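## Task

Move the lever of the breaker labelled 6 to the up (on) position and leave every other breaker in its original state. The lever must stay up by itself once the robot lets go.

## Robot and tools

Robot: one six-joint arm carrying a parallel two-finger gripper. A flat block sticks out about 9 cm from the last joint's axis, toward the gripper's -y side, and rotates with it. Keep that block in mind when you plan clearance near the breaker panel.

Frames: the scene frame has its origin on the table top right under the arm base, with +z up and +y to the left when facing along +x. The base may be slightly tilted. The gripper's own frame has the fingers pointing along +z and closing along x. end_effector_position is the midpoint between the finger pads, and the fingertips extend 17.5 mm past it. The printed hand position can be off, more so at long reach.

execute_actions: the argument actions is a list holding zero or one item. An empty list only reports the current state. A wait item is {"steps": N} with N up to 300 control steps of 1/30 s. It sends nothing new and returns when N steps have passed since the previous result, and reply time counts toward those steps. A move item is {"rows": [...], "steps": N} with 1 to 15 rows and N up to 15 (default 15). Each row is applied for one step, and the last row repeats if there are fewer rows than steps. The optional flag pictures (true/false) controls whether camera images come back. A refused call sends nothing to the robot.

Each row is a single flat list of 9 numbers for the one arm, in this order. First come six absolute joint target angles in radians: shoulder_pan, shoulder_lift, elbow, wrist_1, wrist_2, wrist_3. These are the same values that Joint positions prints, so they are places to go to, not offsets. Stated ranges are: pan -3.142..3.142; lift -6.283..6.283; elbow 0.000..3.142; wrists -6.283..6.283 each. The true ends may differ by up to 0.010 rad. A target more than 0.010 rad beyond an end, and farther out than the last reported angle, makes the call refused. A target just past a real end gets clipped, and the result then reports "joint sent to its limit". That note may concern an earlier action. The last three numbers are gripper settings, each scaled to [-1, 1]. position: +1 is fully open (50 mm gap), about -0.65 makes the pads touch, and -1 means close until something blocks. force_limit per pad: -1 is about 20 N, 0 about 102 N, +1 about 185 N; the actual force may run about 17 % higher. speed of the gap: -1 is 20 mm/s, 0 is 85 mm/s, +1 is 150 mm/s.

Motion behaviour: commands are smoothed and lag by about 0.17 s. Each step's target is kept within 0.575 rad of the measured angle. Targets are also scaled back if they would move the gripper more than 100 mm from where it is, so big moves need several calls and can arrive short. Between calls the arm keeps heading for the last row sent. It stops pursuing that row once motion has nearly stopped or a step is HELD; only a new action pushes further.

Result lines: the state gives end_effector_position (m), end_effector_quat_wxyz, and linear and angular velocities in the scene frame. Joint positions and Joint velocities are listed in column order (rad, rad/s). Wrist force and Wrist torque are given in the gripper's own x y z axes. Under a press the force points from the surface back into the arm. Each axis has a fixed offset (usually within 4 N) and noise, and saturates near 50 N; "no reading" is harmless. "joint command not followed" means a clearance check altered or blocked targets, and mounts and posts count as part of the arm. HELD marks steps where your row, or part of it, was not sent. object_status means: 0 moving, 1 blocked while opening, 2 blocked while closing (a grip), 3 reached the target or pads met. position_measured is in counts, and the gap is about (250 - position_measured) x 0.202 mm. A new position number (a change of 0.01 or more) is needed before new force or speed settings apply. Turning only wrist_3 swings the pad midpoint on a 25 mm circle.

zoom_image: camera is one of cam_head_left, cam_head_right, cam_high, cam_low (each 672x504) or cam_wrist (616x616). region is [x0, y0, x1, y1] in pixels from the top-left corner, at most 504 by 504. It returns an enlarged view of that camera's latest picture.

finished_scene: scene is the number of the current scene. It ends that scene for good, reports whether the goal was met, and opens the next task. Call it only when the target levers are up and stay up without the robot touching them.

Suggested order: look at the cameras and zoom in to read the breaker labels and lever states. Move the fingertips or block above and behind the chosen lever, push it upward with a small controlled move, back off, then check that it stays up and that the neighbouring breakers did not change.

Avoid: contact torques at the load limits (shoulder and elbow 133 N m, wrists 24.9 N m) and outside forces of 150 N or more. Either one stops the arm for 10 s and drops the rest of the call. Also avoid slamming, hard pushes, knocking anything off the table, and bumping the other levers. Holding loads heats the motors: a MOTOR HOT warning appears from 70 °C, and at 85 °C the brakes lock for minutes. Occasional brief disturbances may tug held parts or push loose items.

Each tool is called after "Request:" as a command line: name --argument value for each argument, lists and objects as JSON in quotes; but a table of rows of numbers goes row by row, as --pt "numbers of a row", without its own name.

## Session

Request:
execute_actions --actions '[]'

Scene clock: 0.00 s of 4080.00 s.
end_effector_position=(+0.4517, +0.0876, +0.3907) position_measured=190 object_status=3 end_effector_quat_wxyz=(+0.358, +0.723, +0.051, -0.589) end_effector_velocity=(-0.000, +0.000, +0.000) end_effector_angular_velocity=(+0.000, +0.001, +0.000)
Joint positions: [ 0.11  -0.727  0.961 -0.24  -1.949  2.392]
Joint velocities: [-0.     0.     0.001  0.001  0.    -0.001]
Motor temperatures (°C, as the motors report them): [25 23 23 26 33 26]
Wrist force (N, on the end effector, along its own x y z axes, offset not removed): no reading
Wrist torque (N m, same axes, about the end effector's origin, offset not removed): no reading

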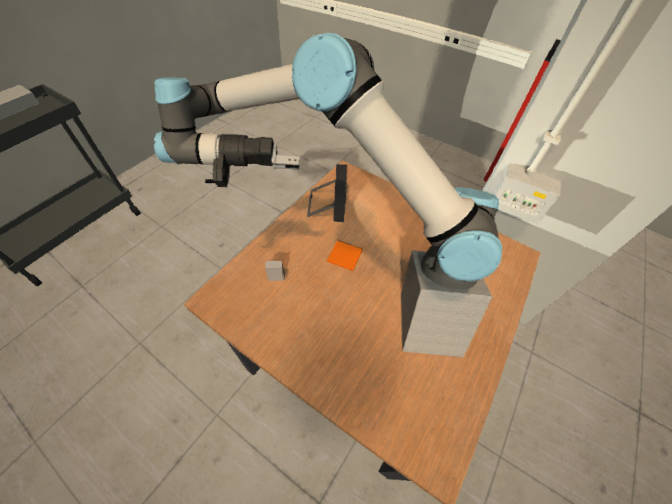

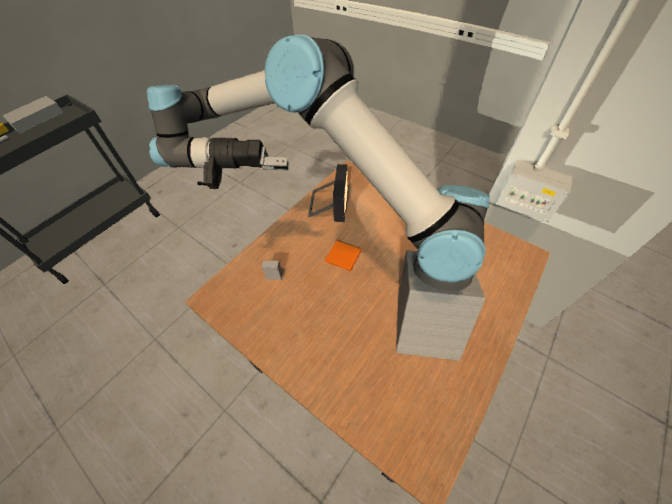

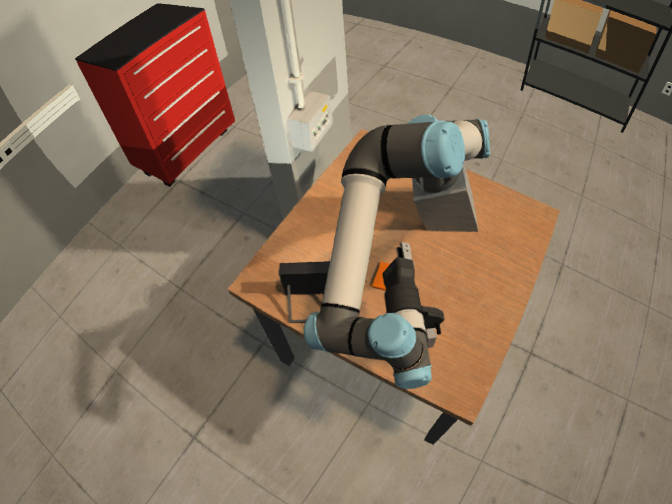

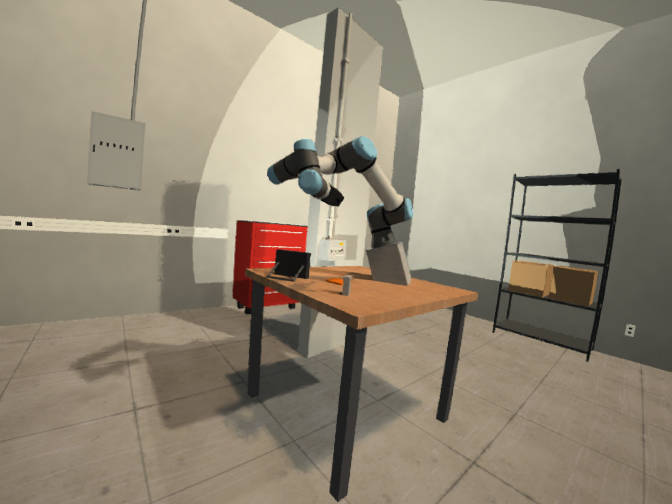

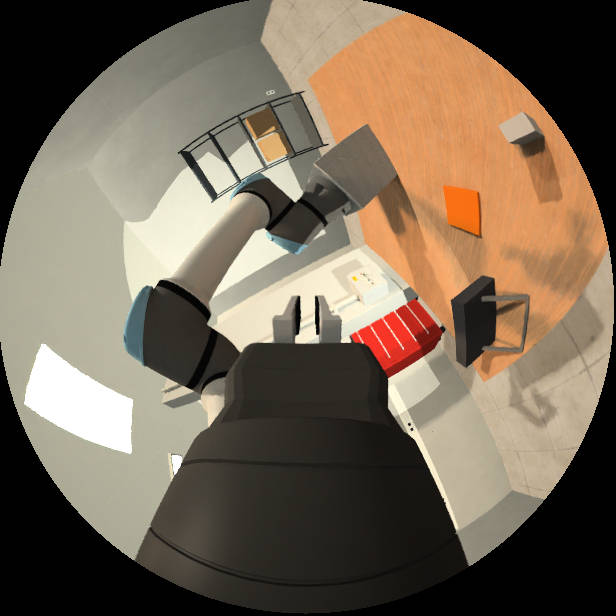

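Request:
zoom_image --camera "cam_head_left" --region '[480,150,580,230]'

Request:
zoom_image --camera "cam_high" --region '[270,80,350,160]'

Request:
zoom_image --camera "cam_low" --region '[300,220,370,275]'

Region (480, 150, 580, 230) of cam_head_left's 672x504 image, scaled by 5.040, with more detail than that image has; it fills the top 403 rows of this view, and the rest is white.

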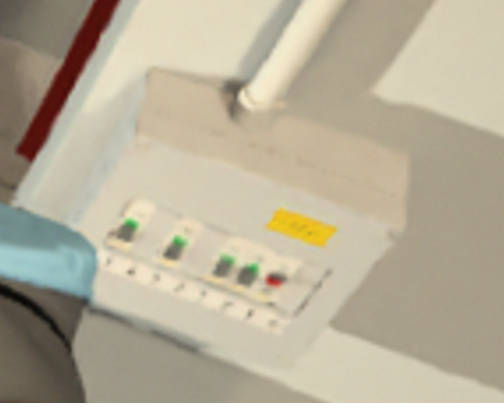

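Region (270, 80, 350, 160) of cam_high's 672x504 image, scaled by 6.300, with more detail than that image has.

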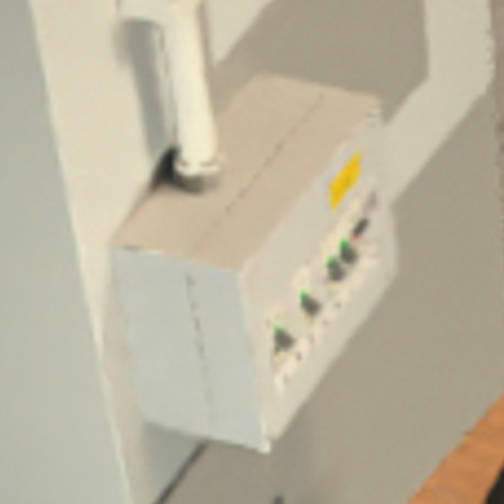

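Region (300, 220, 370, 275) of cam_low's 672x504 image, scaled by 7.200, with more detail than that image has; it fills the top 396 rows of this view, and the rest is white.

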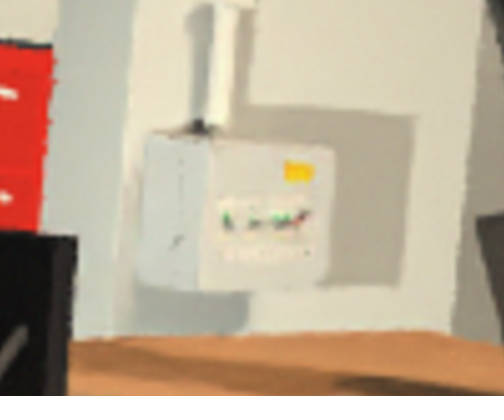

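Request:
execute_actions --actions '[{"rows":[[0.11,-1.75,2.4,-0.9,-0.7,0.3,-1,-0.5,0]],"steps":15}]' --pictures false

Request:
execute_actions --actions '[{"steps":45}]'

Scene clock: 120.50 s of 4080.00 s.
end_effector_position=(+0.2740, +0.2033, +0.4996) position_measured=252 object_status=3 end_effector_quat_wxyz=(-0.133, +0.795, +0.042, -0.591) end_effector_velocity=(-0.440, +0.249, +0.230) end_effector_angular_velocity=(+2.018, -0.021, -1.055)
Joint positions: [ 0.11  -1.367  1.607 -0.732 -1.302  1.745]
Joint velocities: [ 0.001 -1.341  1.548 -0.608  1.534 -1.532]
Motor temperatures (°C, as the motors report them): [25 23 23 26 33 26]
Wrist force (N, on the end effector, along its own x y z axes, offset not removed): [-3.0 3.0 -2.2]
Wrist torque (N m, same axes, about the end effector's origin, offset not removed): [0.42 0.60 -0.14]
Steps of this call (steps 1 to 90: nothing new was sent; then 117.00 s passed at rest; steps 91 to 105: all 15 steps of this action). Readings (joint positions | what the end effector reports):
91: [0.110 -0.727 0.961 -0.240 -1.949 2.391] | position_measured=195 object_status=0
92: [0.110 -0.734 0.968 -0.248 -1.942 2.384] | position_measured=209 object_status=0
94: [0.110 -0.804 1.040 -0.319 -1.870 2.313] | position_measured=237 object_status=0
98: [0.110 -1.020 1.254 -0.526 -1.656 2.098] | position_measured=252 object_status=0
105: the state above

Scene clock: 122.00 s of 4080.00 s.
end_effector_position=(+0.0493, +0.2730, +0.5133) position_measured=252 object_status=3 end_effector_quat_wxyz=(+0.686, -0.574, -0.303, +0.328) end_effector_velocity=(-0.000, -0.000, +0.000) end_effector_angular_velocity=(+0.001, -0.001, +0.001)
Joint positions: [ 0.11 -1.75  2.4  -0.9  -0.7   0.3 ]
Joint velocities: [ 0.001  0.    -0.001  0.    -0.    -0.001]
Motor temperatures (°C, as the motors report them): [25 23 23 26 33 26]
Wrist force (N, on the end effector, along its own x y z axes, offset not removed): [-1.8 1.1 -0.8]
Wrist torque (N m, same axes, about the end effector's origin, offset not removed): [0.15 0.38 -0.17]
Steps of this call (steps 1 to 45: the robot went on to your last target). Readings (joint positions | what the end effector reports):
1: [0.110 -1.411 1.661 -0.752 -1.249 1.691] | position_measured=252 object_status=3
2: [0.110 -1.452 1.716 -0.770 -1.194 1.636] | position_measured=252 object_status=3
4: [0.110 -1.524 1.833 -0.803 -1.082 1.519] | position_measured=252 object_status=3
8: [0.110 -1.636 2.082 -0.852 -0.897 1.259] | position_measured=252 object_status=3
45: the state above
The arm was judged still, so your last target was given up. Only a new action makes it travel on or press farther. Fingers that are still opening or closing keep moving.

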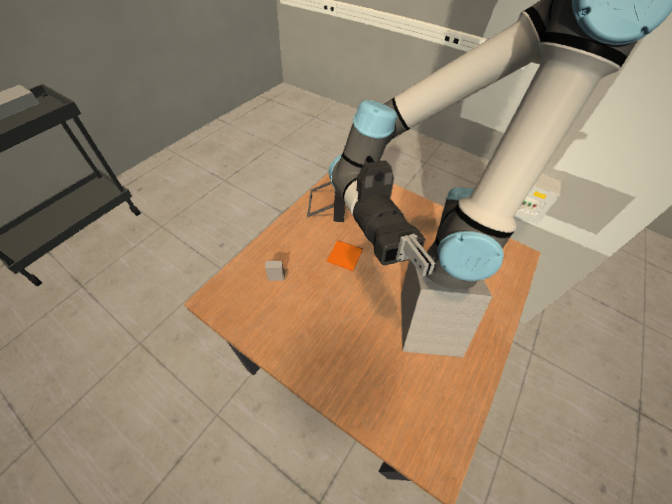

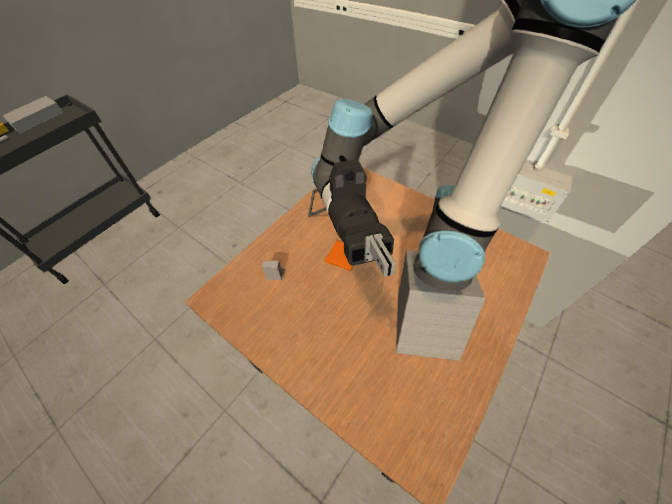

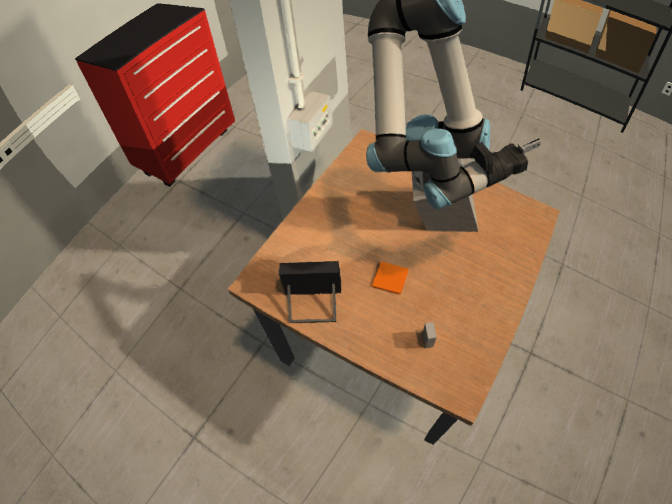

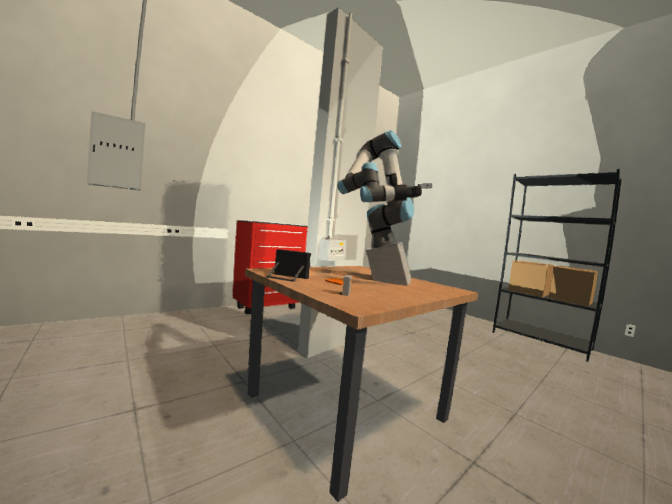

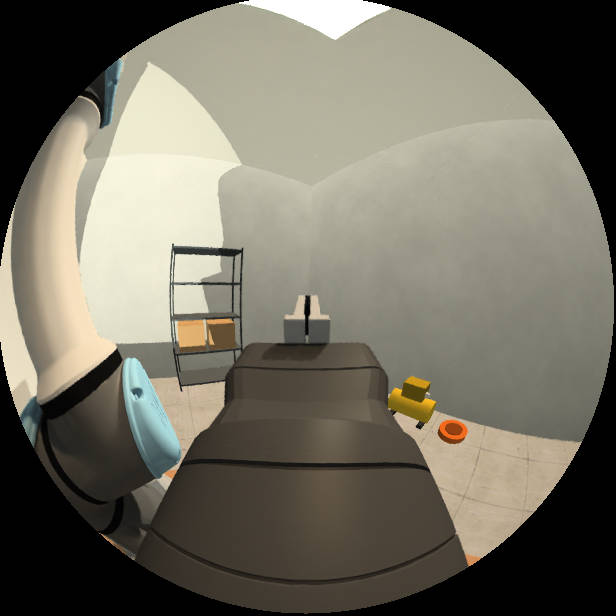

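Request:
execute_actions --actions '[{"rows":[[-2.6,-1.75,2.4,-0.9,-0.7,0.3,-1,-0.5,0]],"steps":15}]' --pictures false

Request:
execute_actions --actions '[{"steps":75}]'

Scene clock: 126.60 s of 4080.00 s.
end_effector_position=(+0.2622, +0.2060, +0.4547) position_measured=252 object_status=3 end_effector_quat_wxyz=(+0.748, -0.640, -0.029, +0.175) end_effector_velocity=(+0.420, -0.314, -0.173) end_effector_angular_velocity=(-0.252, +0.466, -1.449)
Joint positions: [-0.546 -1.75   2.4   -0.9   -0.7    0.3  ]
Joint velocities: [-1.543 -0.001  0.     0.001  0.     0.   ]
Motor temperatures (°C, as the motors report them): [25 23 23 26 33 26]
Wrist force (N, on the end effector, along its own x y z axes, offset not removed): [0.0 0.5 -1.8]
Wrist torque (N m, same axes, about the end effector's origin, offset not removed): [0.11 0.08 -0.31]
Steps of this call (steps 1 to 90: nothing new was sent; then 1.10 s passed at rest; steps 91 to 105: all 15 steps of this action). Readings (joint positions | what the end effector reports):
91: [0.110 -1.750 2.400 -0.900 -0.700 0.300] | position_measured=252 object_status=3
92: [0.103 -1.750 2.400 -0.900 -0.700 0.300] | position_measured=252 object_status=3
94: [0.032 -1.750 2.400 -0.900 -0.700 0.300] | position_measured=252 object_status=3
98: [-0.182 -1.750 2.400 -0.900 -0.700 0.300] | position_measured=252 object_status=3
105: the state above

Scene clock: 129.10 s of 4080.00 s.
end_effector_position=(+0.1742, -0.3761, +0.2836) position_measured=252 object_status=3 end_effector_quat_wxyz=(+0.445, -0.414, +0.716, -0.342) end_effector_velocity=(+0.000, +0.000, -0.000) end_effector_angular_velocity=(-0.000, -0.000, +0.000)
Joint positions: [-2.6  -1.75  2.4  -0.9  -0.7   0.3 ]
Joint velocities: [ 0.001  0.     0.001 -0.001  0.    -0.001]
Motor temperatures (°C, as the motors report them): [25 23 23 26 33 26]
Wrist force (N, on the end effector, along its own x y z axes, offset not removed): [-0.1 -0.3 -0.7]
Wrist torque (N m, same axes, about the end effector's origin, offset not removed): [-0.20 0.10 -0.19]
Steps of this call (steps 1 to 60: the robot went on to your last target; steps 61 to 75: nothing new was sent). Readings (joint positions | what the end effector reports):
1: [-0.598 -1.750 2.400 -0.900 -0.700 0.300] | position_measured=252 object_status=3
2: [-0.650 -1.750 2.400 -0.900 -0.700 0.300] | position_measured=252 object_status=3
4: [-0.754 -1.750 2.400 -0.900 -0.700 0.300] | position_measured=252 object_status=3
8: [-0.962 -1.750 2.400 -0.900 -0.700 0.300] | position_measured=252 object_status=3
75: the state above
The arm was judged still, so your last target was given up. Only a new action makes it travel on or press farther. Fingers that are still opening or closing keep moving.

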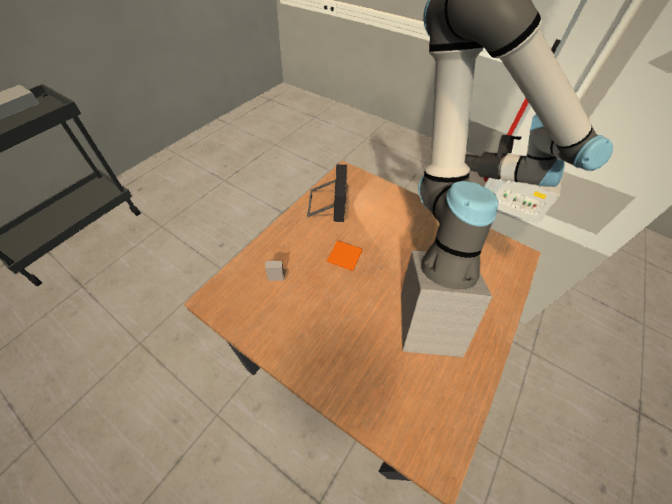

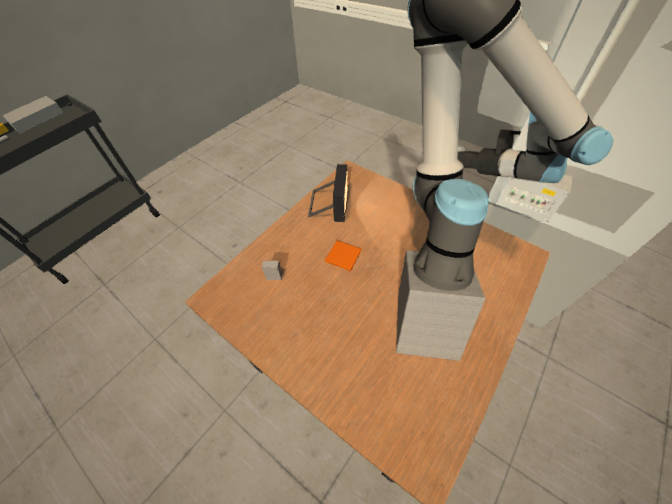

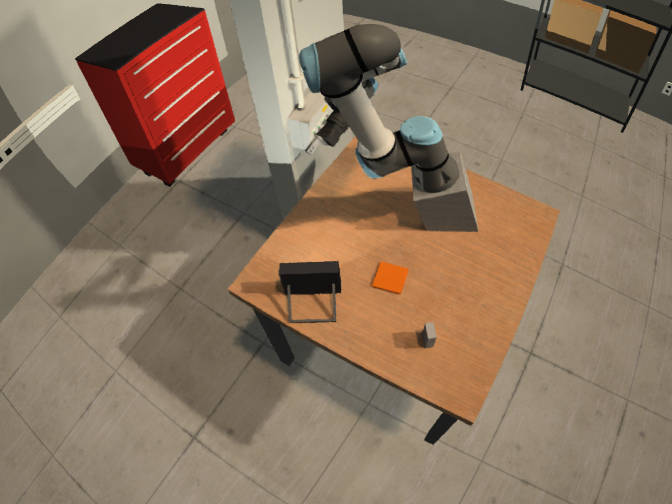

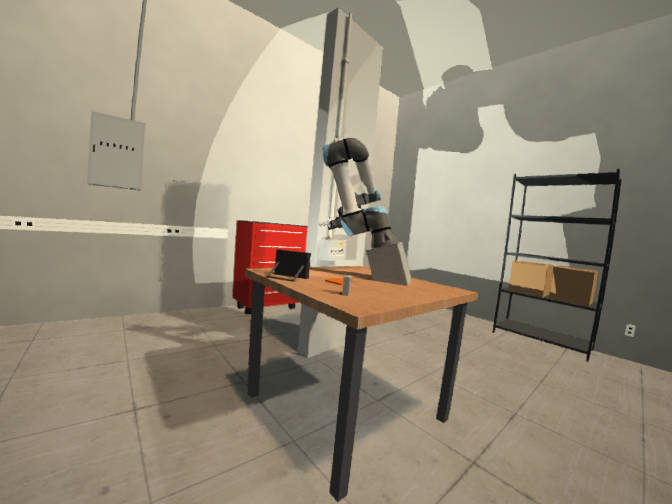

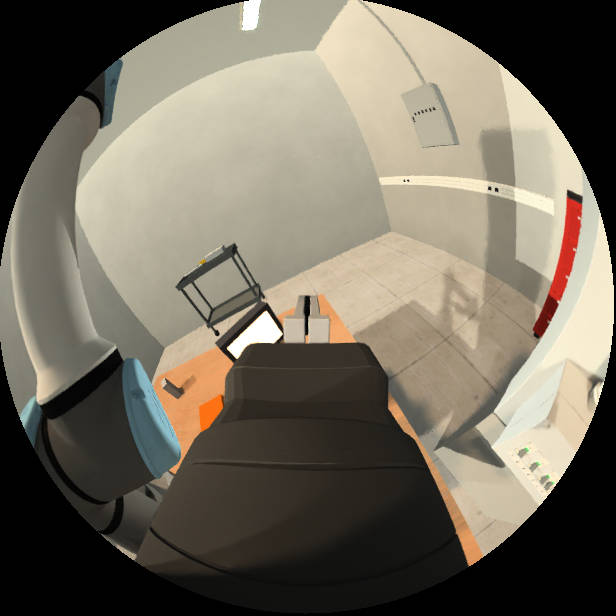

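Request:
zoom_image --camera "cam_wrist" --region '[470,390,600,520]'

Region (470, 390, 600, 520) of cam_wrist's 616x616 image, scaled by 3.877, with more detail than that image has.

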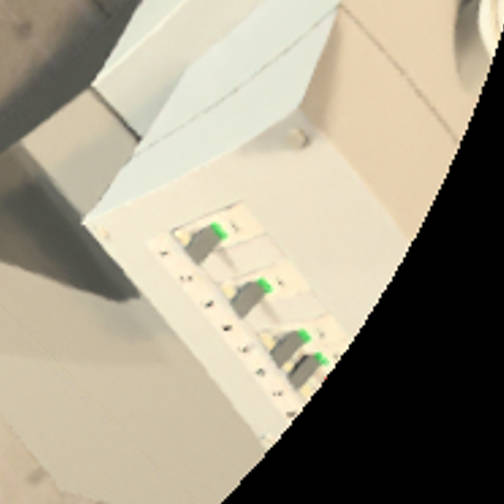

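Request:
execute_actions --actions '[{"rows":[[-2.83,-1.3,2.62,-1.58,-0.6,0.4,-1,-0.5,0]],"steps":15}]' --pictures false

Request:
execute_actions --actions '[{"steps":20}]'

Scene clock: 249.60 s of 4080.00 s.
end_effector_position=(+0.0824, -0.3724, +0.1486) position_measured=252 object_status=3 end_effector_quat_wxyz=(+0.363, -0.295, +0.790, -0.396) end_effector_velocity=(-0.027, +0.007, -0.044) end_effector_angular_velocity=(-0.035, +0.085, -0.065)
Joint positions: [-2.824 -1.314  2.614 -1.552 -0.602  0.398]
Joint velocities: [-0.065  0.151  0.063 -0.298  0.025  0.025]
Motor temperatures (°C, as the motors report them): [25 23 23 26 33 26]
Wrist force (N, on the end effector, along its own x y z axes, offset not removed): [1.8 2.2 -2.4]
Wrist torque (N m, same axes, about the end effector's origin, offset not removed): [0.30 -0.15 -0.34]
Steps of this call (steps 1 to 90: nothing new was sent; then 117.00 s passed at rest; steps 91 to 105: all 15 steps of this action). Readings (joint positions | what the end effector reports):
91: [-2.600 -1.750 2.400 -0.900 -0.700 0.300] | position_measured=252 object_status=3
92: [-2.608 -1.743 2.408 -0.907 -0.694 0.306] | position_measured=252 object_status=3
94: [-2.659 -1.672 2.458 -0.979 -0.669 0.331] | position_measured=252 object_status=3
98: [-2.757 -1.468 2.551 -1.263 -0.629 0.371] | position_measured=252 object_status=3
105: the state above

Scene clock: 250.27 s of 4080.00 s.
end_effector_position=(+0.0799, -0.3718, +0.1446) position_measured=252 object_status=3 end_effector_quat_wxyz=(+0.358, -0.295, +0.792, -0.397) end_effector_velocity=(+0.001, +0.000, -0.000) end_effector_angular_velocity=(+0.001, -0.001, -0.001)
Joint positions: [-2.83 -1.3   2.62 -1.58 -0.6   0.4 ]
Joint velocities: [-0.     0.     0.002 -0.     0.     0.   ]
Motor temperatures (°C, as the motors report them): [25 23 23 26 33 26]
Wrist force (N, on the end effector, along its own x y z axes, offset not removed): [-0.9 1.7 -2.3]
Wrist torque (N m, same axes, about the end effector's origin, offset not removed): [0.16 0.28 -0.29]
Steps of this call (steps 1 to 20: the robot went on to your last target). Readings (joint positions | what the end effector reports):
1: [-2.826 -1.310 2.616 -1.561 -0.602 0.398] | position_measured=252 object_status=3
2: [-2.827 -1.307 2.617 -1.567 -0.601 0.399] | position_measured=252 object_status=3
4: [-2.829 -1.303 2.619 -1.574 -0.601 0.399] | position_measured=252 object_status=3
8: [-2.830 -1.301 2.620 -1.579 -0.600 0.400] | position_measured=252 object_status=3
20: the state above

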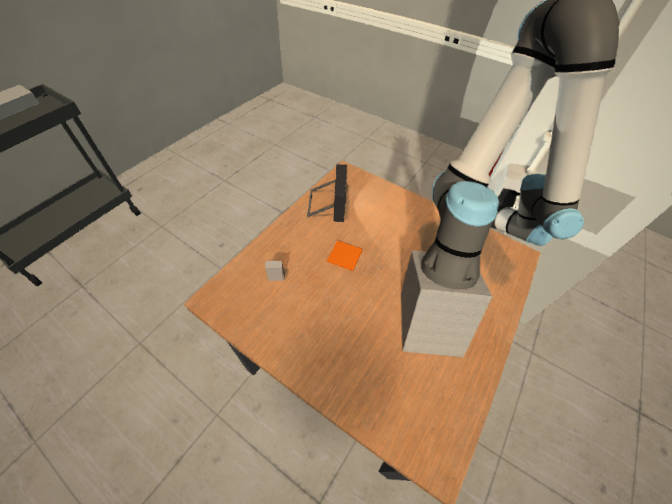

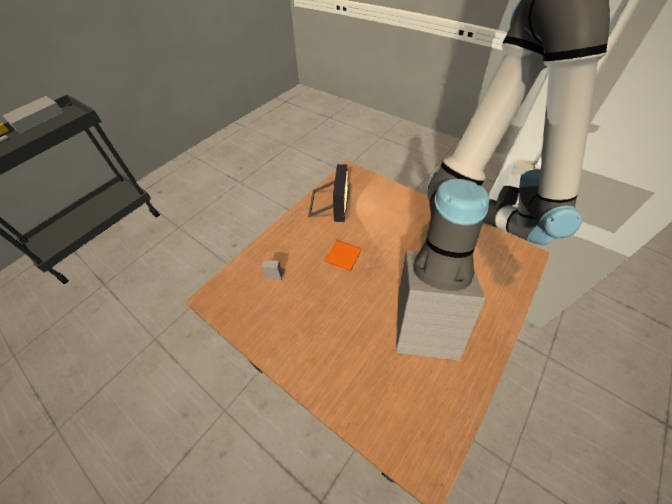

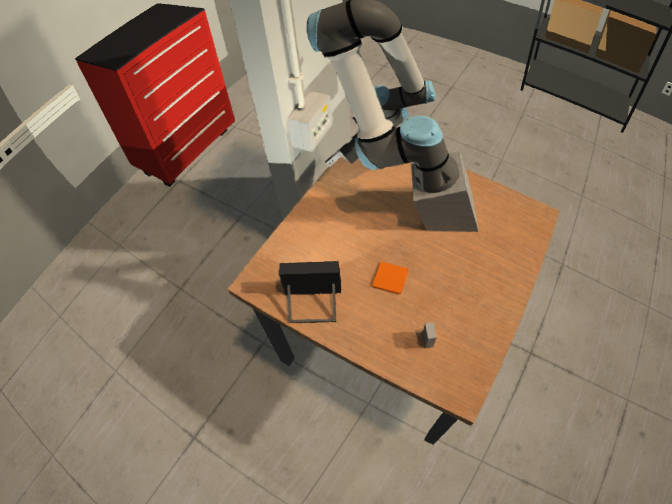

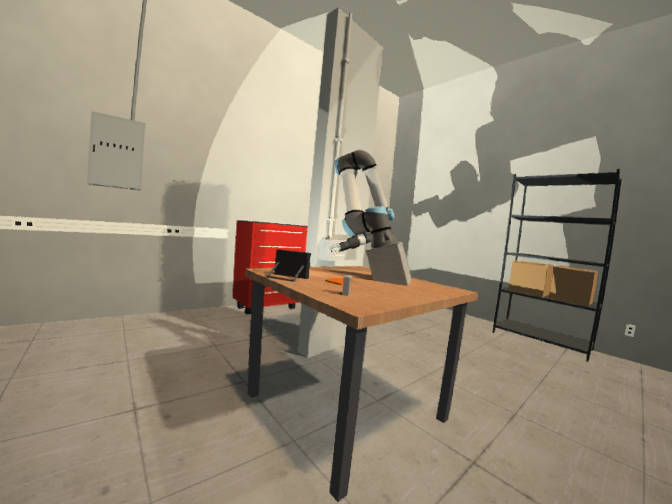

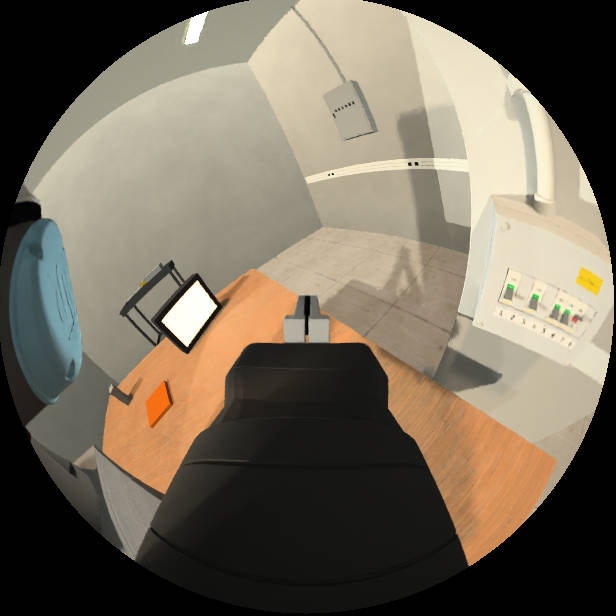

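Request:
zoom_image --camera "cam_wrist" --region '[470,240,610,370]'

Region (470, 240, 610, 370) of cam_wrist's 616x616 image, scaled by 3.600, with more detail than that image has; it fills the top 468 rows of this view, and the rest is white.

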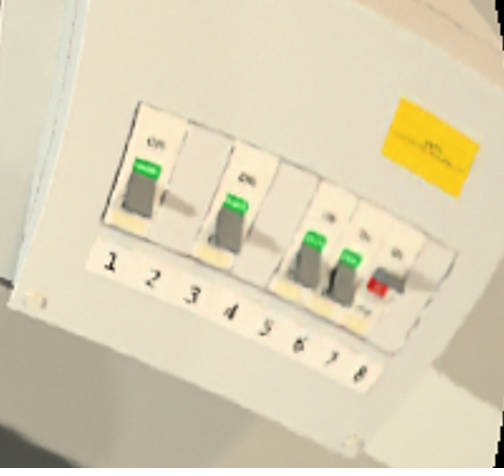

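Request:
execute_actions --actions '[{"rows":[[-2.83,-0.8715,2.597,-1.984,0.455,0.399,-1,-0.5,0]],"steps":15}]' --pictures false

Request:
execute_actions --actions '[{"steps":25}]'

Scene clock: 295.20 s of 4080.00 s.
end_effector_position=(-0.1040, -0.4848, +0.1113) position_measured=252 object_status=3 end_effector_quat_wxyz=(+0.080, -0.066, +0.795, -0.597) end_effector_velocity=(-0.482, -0.105, +0.099) end_effector_angular_velocity=(-0.754, +0.336, -1.769)
Joint positions: [-2.83  -0.911  2.599 -1.948  0.231  0.399]
Joint velocities: [ 0.002  0.393 -0.017 -0.36   1.954 -0.   ]
Motor temperatures (°C, as the motors report them): [25 23 23 27 33 26]
Wrist force (N, on the end effector, along its own x y z axes, offset not removed): [-0.1 -0.2 -0.8]
Wrist torque (N m, same axes, about the end effector's origin, offset not removed): [-0.08 0.10 -0.29]
Steps of this call (steps 1 to 15: the robot went on to your last target; steps 16 to 90: nothing new was sent; then 41.43 s passed at rest; steps 91 to 105: all 15 steps of this action). Readings (joint positions | what the end effector reports):
91: [-2.830 -1.300 2.620 -1.580 -0.600 0.400] | position_measured=252 object_status=3
92: [-2.830 -1.292 2.618 -1.587 -0.592 0.400] | position_measured=252 object_status=3
94: [-2.830 -1.222 2.612 -1.657 -0.520 0.400] | position_measured=252 object_status=3
98: [-2.830 -1.050 2.605 -1.818 -0.256 0.400] | position_measured=252 object_status=3
105: the state above

Scene clock: 296.03 s of 4080.00 s.
end_effector_position=(-0.1598, -0.4906, +0.1254) position_measured=252 object_status=3 end_effector_quat_wxyz=(+0.000, -0.000, +0.773, -0.635) end_effector_velocity=(-0.000, -0.000, +0.000) end_effector_angular_velocity=(-0.001, -0.000, -0.000)
Joint positions: [-2.83  -0.872  2.597 -1.984  0.455  0.399]
Joint velocities: [ 0.001 -0.    -0.001  0.     0.001  0.001]
Motor temperatures (°C, as the motors report them): [25 23 23 27 33 26]
Wrist force (N, on the end effector, along its own x y z axes, offset not removed): [-1.5 -0.1 -2.2]
Wrist torque (N m, same axes, about the end effector's origin, offset not removed): [-0.13 0.35 -0.28]
Steps of this call (steps 1 to 25: the robot went on to your last target). Readings (joint positions | what the end effector reports):
1: [-2.830 -0.899 2.598 -1.958 0.293 0.399] | position_measured=252 object_status=3
2: [-2.830 -0.891 2.598 -1.966 0.342 0.399] | position_measured=252 object_status=3
4: [-2.830 -0.881 2.597 -1.975 0.400 0.399] | position_measured=252 object_status=3
8: [-2.830 -0.874 2.597 -1.982 0.442 0.399] | position_measured=252 object_status=3
25: the state above

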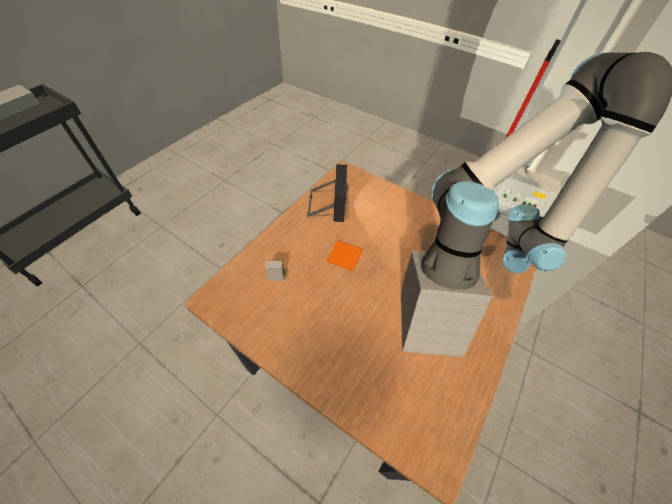

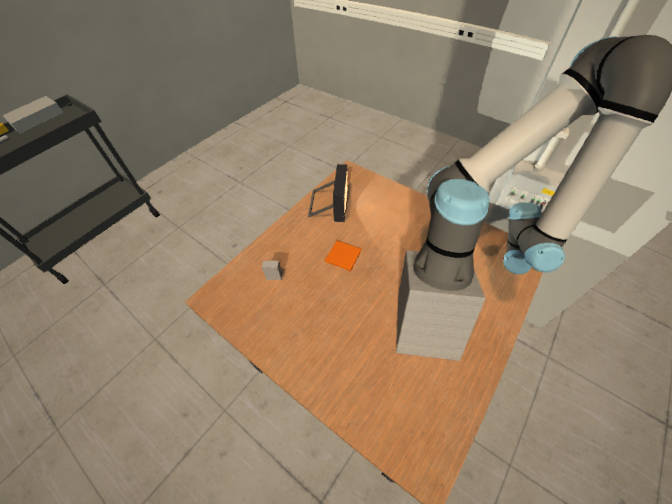

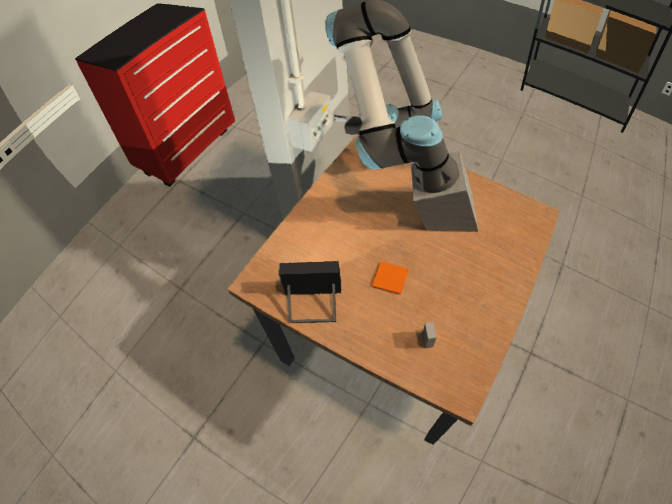

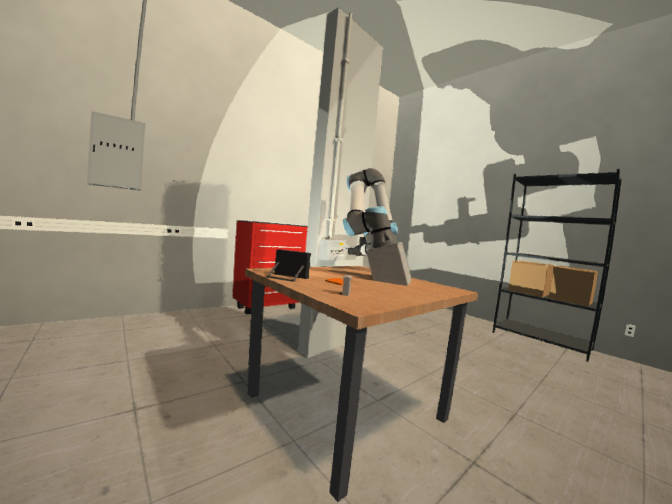

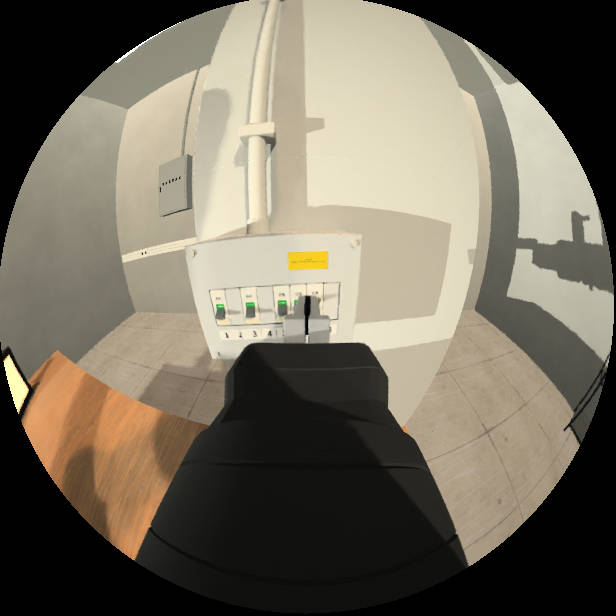

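Request:
zoom_image --camera "cam_wrist" --region '[180,225,380,365]'

Request:
zoom_image --camera "cam_high" --region '[280,85,370,160]'

Region (180, 225, 380, 365) of cam_wrist's 616x616 image, scaled by 2.520, with more detail than that image has; it fills the top 353 rows of this view, and the rest is white.

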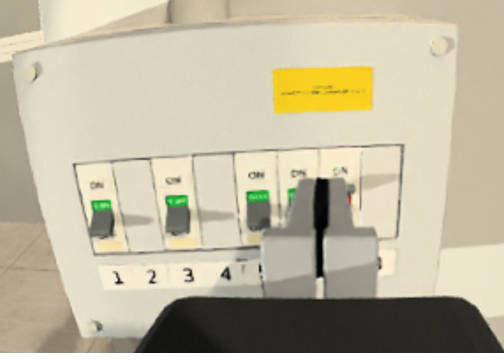

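Region (280, 85, 370, 160) of cam_high's 672x504 image, scaled by 5.600, with more detail than that image has.

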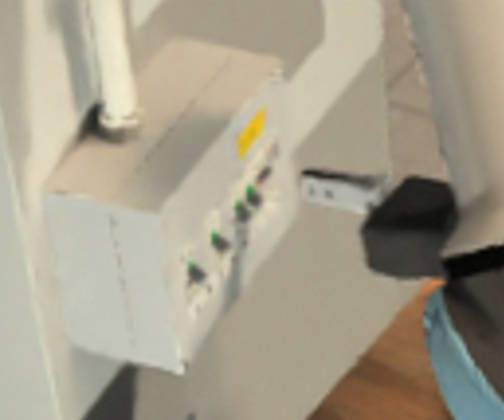

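Request:
execute_actions --actions '[{"rows":[[-2.80,-0.846,2.578,-1.979,0.482,0.385,-1,-0.5,0],[-2.775,-0.82,2.56,-1.975,0.51,0.372,-1,-0.5,0],[-2.745,-0.794,2.54,-1.97,0.538,0.358,-1,-0.5,0],[-2.7176,-0.768,2.522,-1.965,0.565,0.345,-1,-0.5,0]],"steps":15}]' --pictures false

Request:
execute_actions --actions '[{"steps":8}]'

Request:
zoom_image --camera "cam_wrist" --region '[240,240,380,345]'

Scene clock: 371.57 s of 4080.00 s.
end_effector_position=(-0.1537, -0.5052, +0.0891) position_measured=252 object_status=3 end_effector_quat_wxyz=(-0.000, +0.000, +0.773, -0.635) end_effector_velocity=(+0.001, -0.002, -0.007) end_effector_angular_velocity=(+0.001, +0.001, +0.000)
Joint positions: [-2.719 -0.77   2.523 -1.965  0.563  0.346]
Joint velocities: [ 0.019  0.018 -0.014  0.003  0.019 -0.01 ]
Motor temperatures (°C, as the motors report them): [25 23 23 27 33 26]
Wrist force (N, on the end effector, along its own x y z axes, offset not removed): [0.6 0.7 -0.8]
Wrist torque (N m, same axes, about the end effector's origin, offset not removed): [-0.02 -0.08 -0.39]
Steps of this call (steps 1 to 15: the robot went on to your last target; steps 16 to 90: nothing new was sent; then 72.03 s passed at rest; steps 91 to 105: all 15 steps of this action). Readings (joint positions | what the end effector reports):
91: [-2.830 -0.871 2.597 -1.984 0.455 0.399] | position_measured=252 object_status=3
92: [-2.826 -0.868 2.594 -1.983 0.459 0.397] | position_measured=252 object_status=3
94: [-2.801 -0.845 2.577 -1.979 0.483 0.384] | position_measured=252 object_status=3
98: [-2.741 -0.789 2.537 -1.969 0.542 0.356] | position_measured=252 object_status=3
105: the state above

Scene clock: 371.83 s of 4080.00 s.
end_effector_position=(-0.1536, -0.5054, +0.0885) position_measured=252 object_status=3 end_effector_quat_wxyz=(-0.000, +0.000, +0.773, -0.635) end_effector_velocity=(-0.001, -0.000, -0.000) end_effector_angular_velocity=(-0.001, +0.002, -0.001)
Joint positions: [-2.718 -0.768  2.522 -1.965  0.565  0.345]
Joint velocities: [-0.     0.001 -0.001 -0.     0.001 -0.001]
Motor temperatures (°C, as the motors report them): [25 23 23 27 33 26]
Wrist force (N, on the end effector, along its own x y z axes, offset not removed): [1.1 1.5 -1.3]
Wrist torque (N m, same axes, about the end effector's origin, offset not removed): [0.11 -0.08 -0.35]
Steps of this call (steps 1 to 8: the robot went on to your last target). Readings (joint positions | what the end effector reports):
1: [-2.719 -0.769 2.523 -1.965 0.564 0.346] | position_measured=252 object_status=3
2: [-2.718 -0.769 2.523 -1.965 0.564 0.345] | position_measured=252 object_status=3
4: [-2.718 -0.768 2.522 -1.965 0.565 0.345] | position_measured=252 object_status=3
8: the state above

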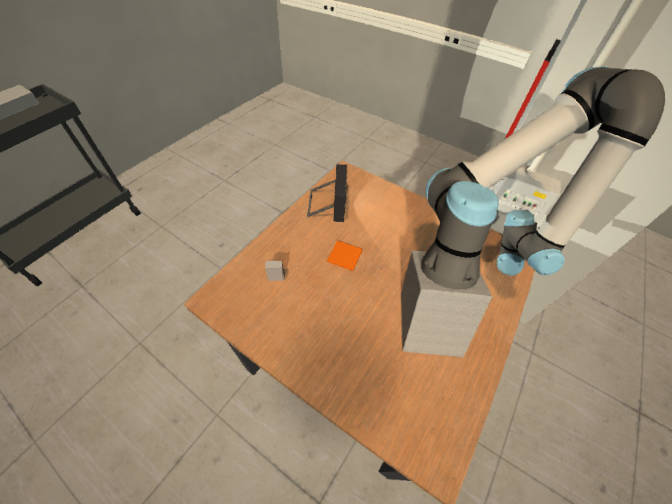

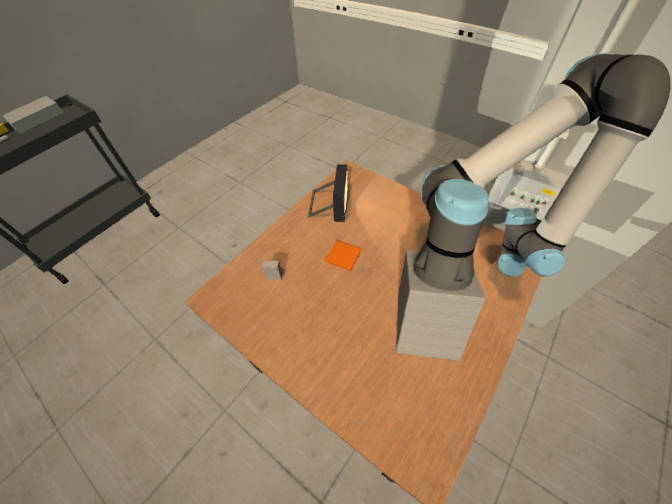

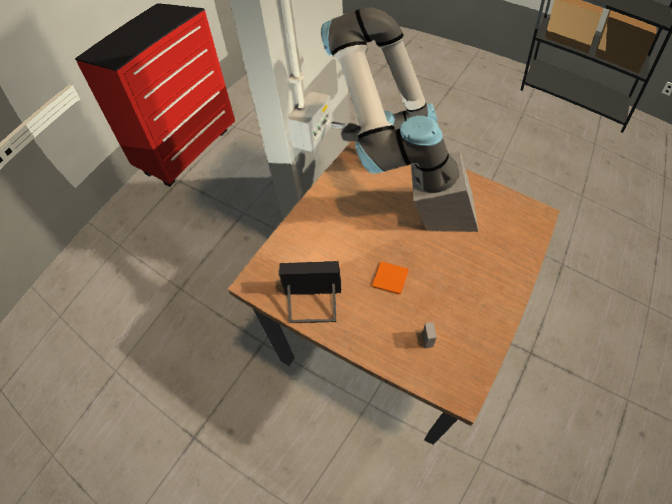

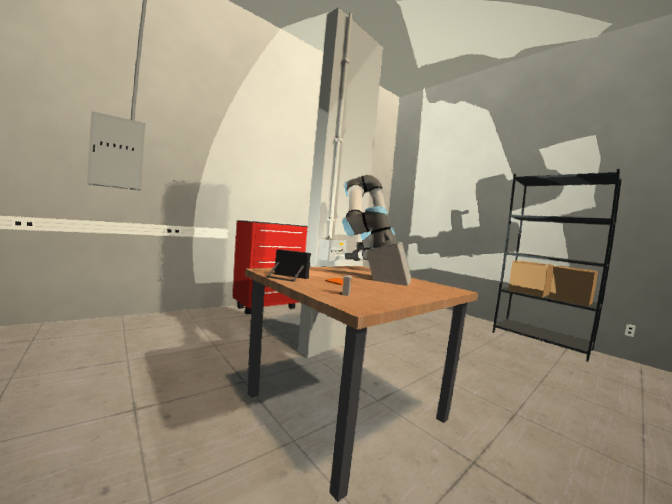

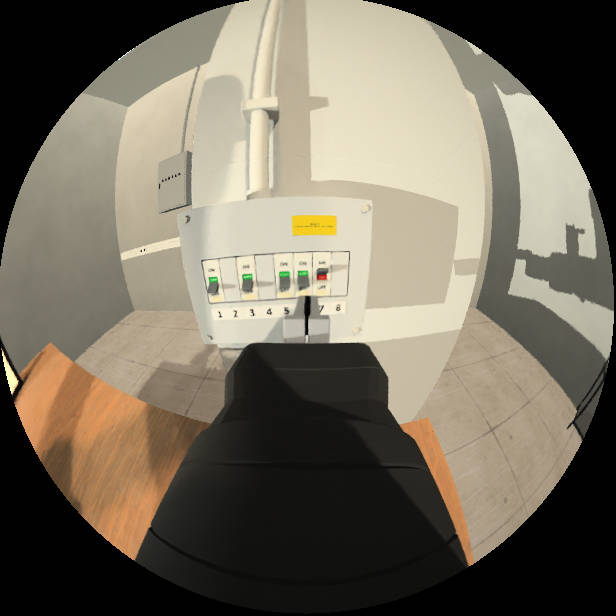

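Region (240, 240, 380, 345) of cam_wrist's 616x616 image, scaled by 3.600, with more detail than that image has; it fills the top 378 rows of this view, and the rest is white.

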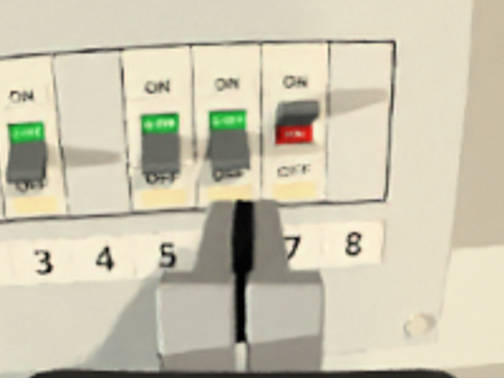

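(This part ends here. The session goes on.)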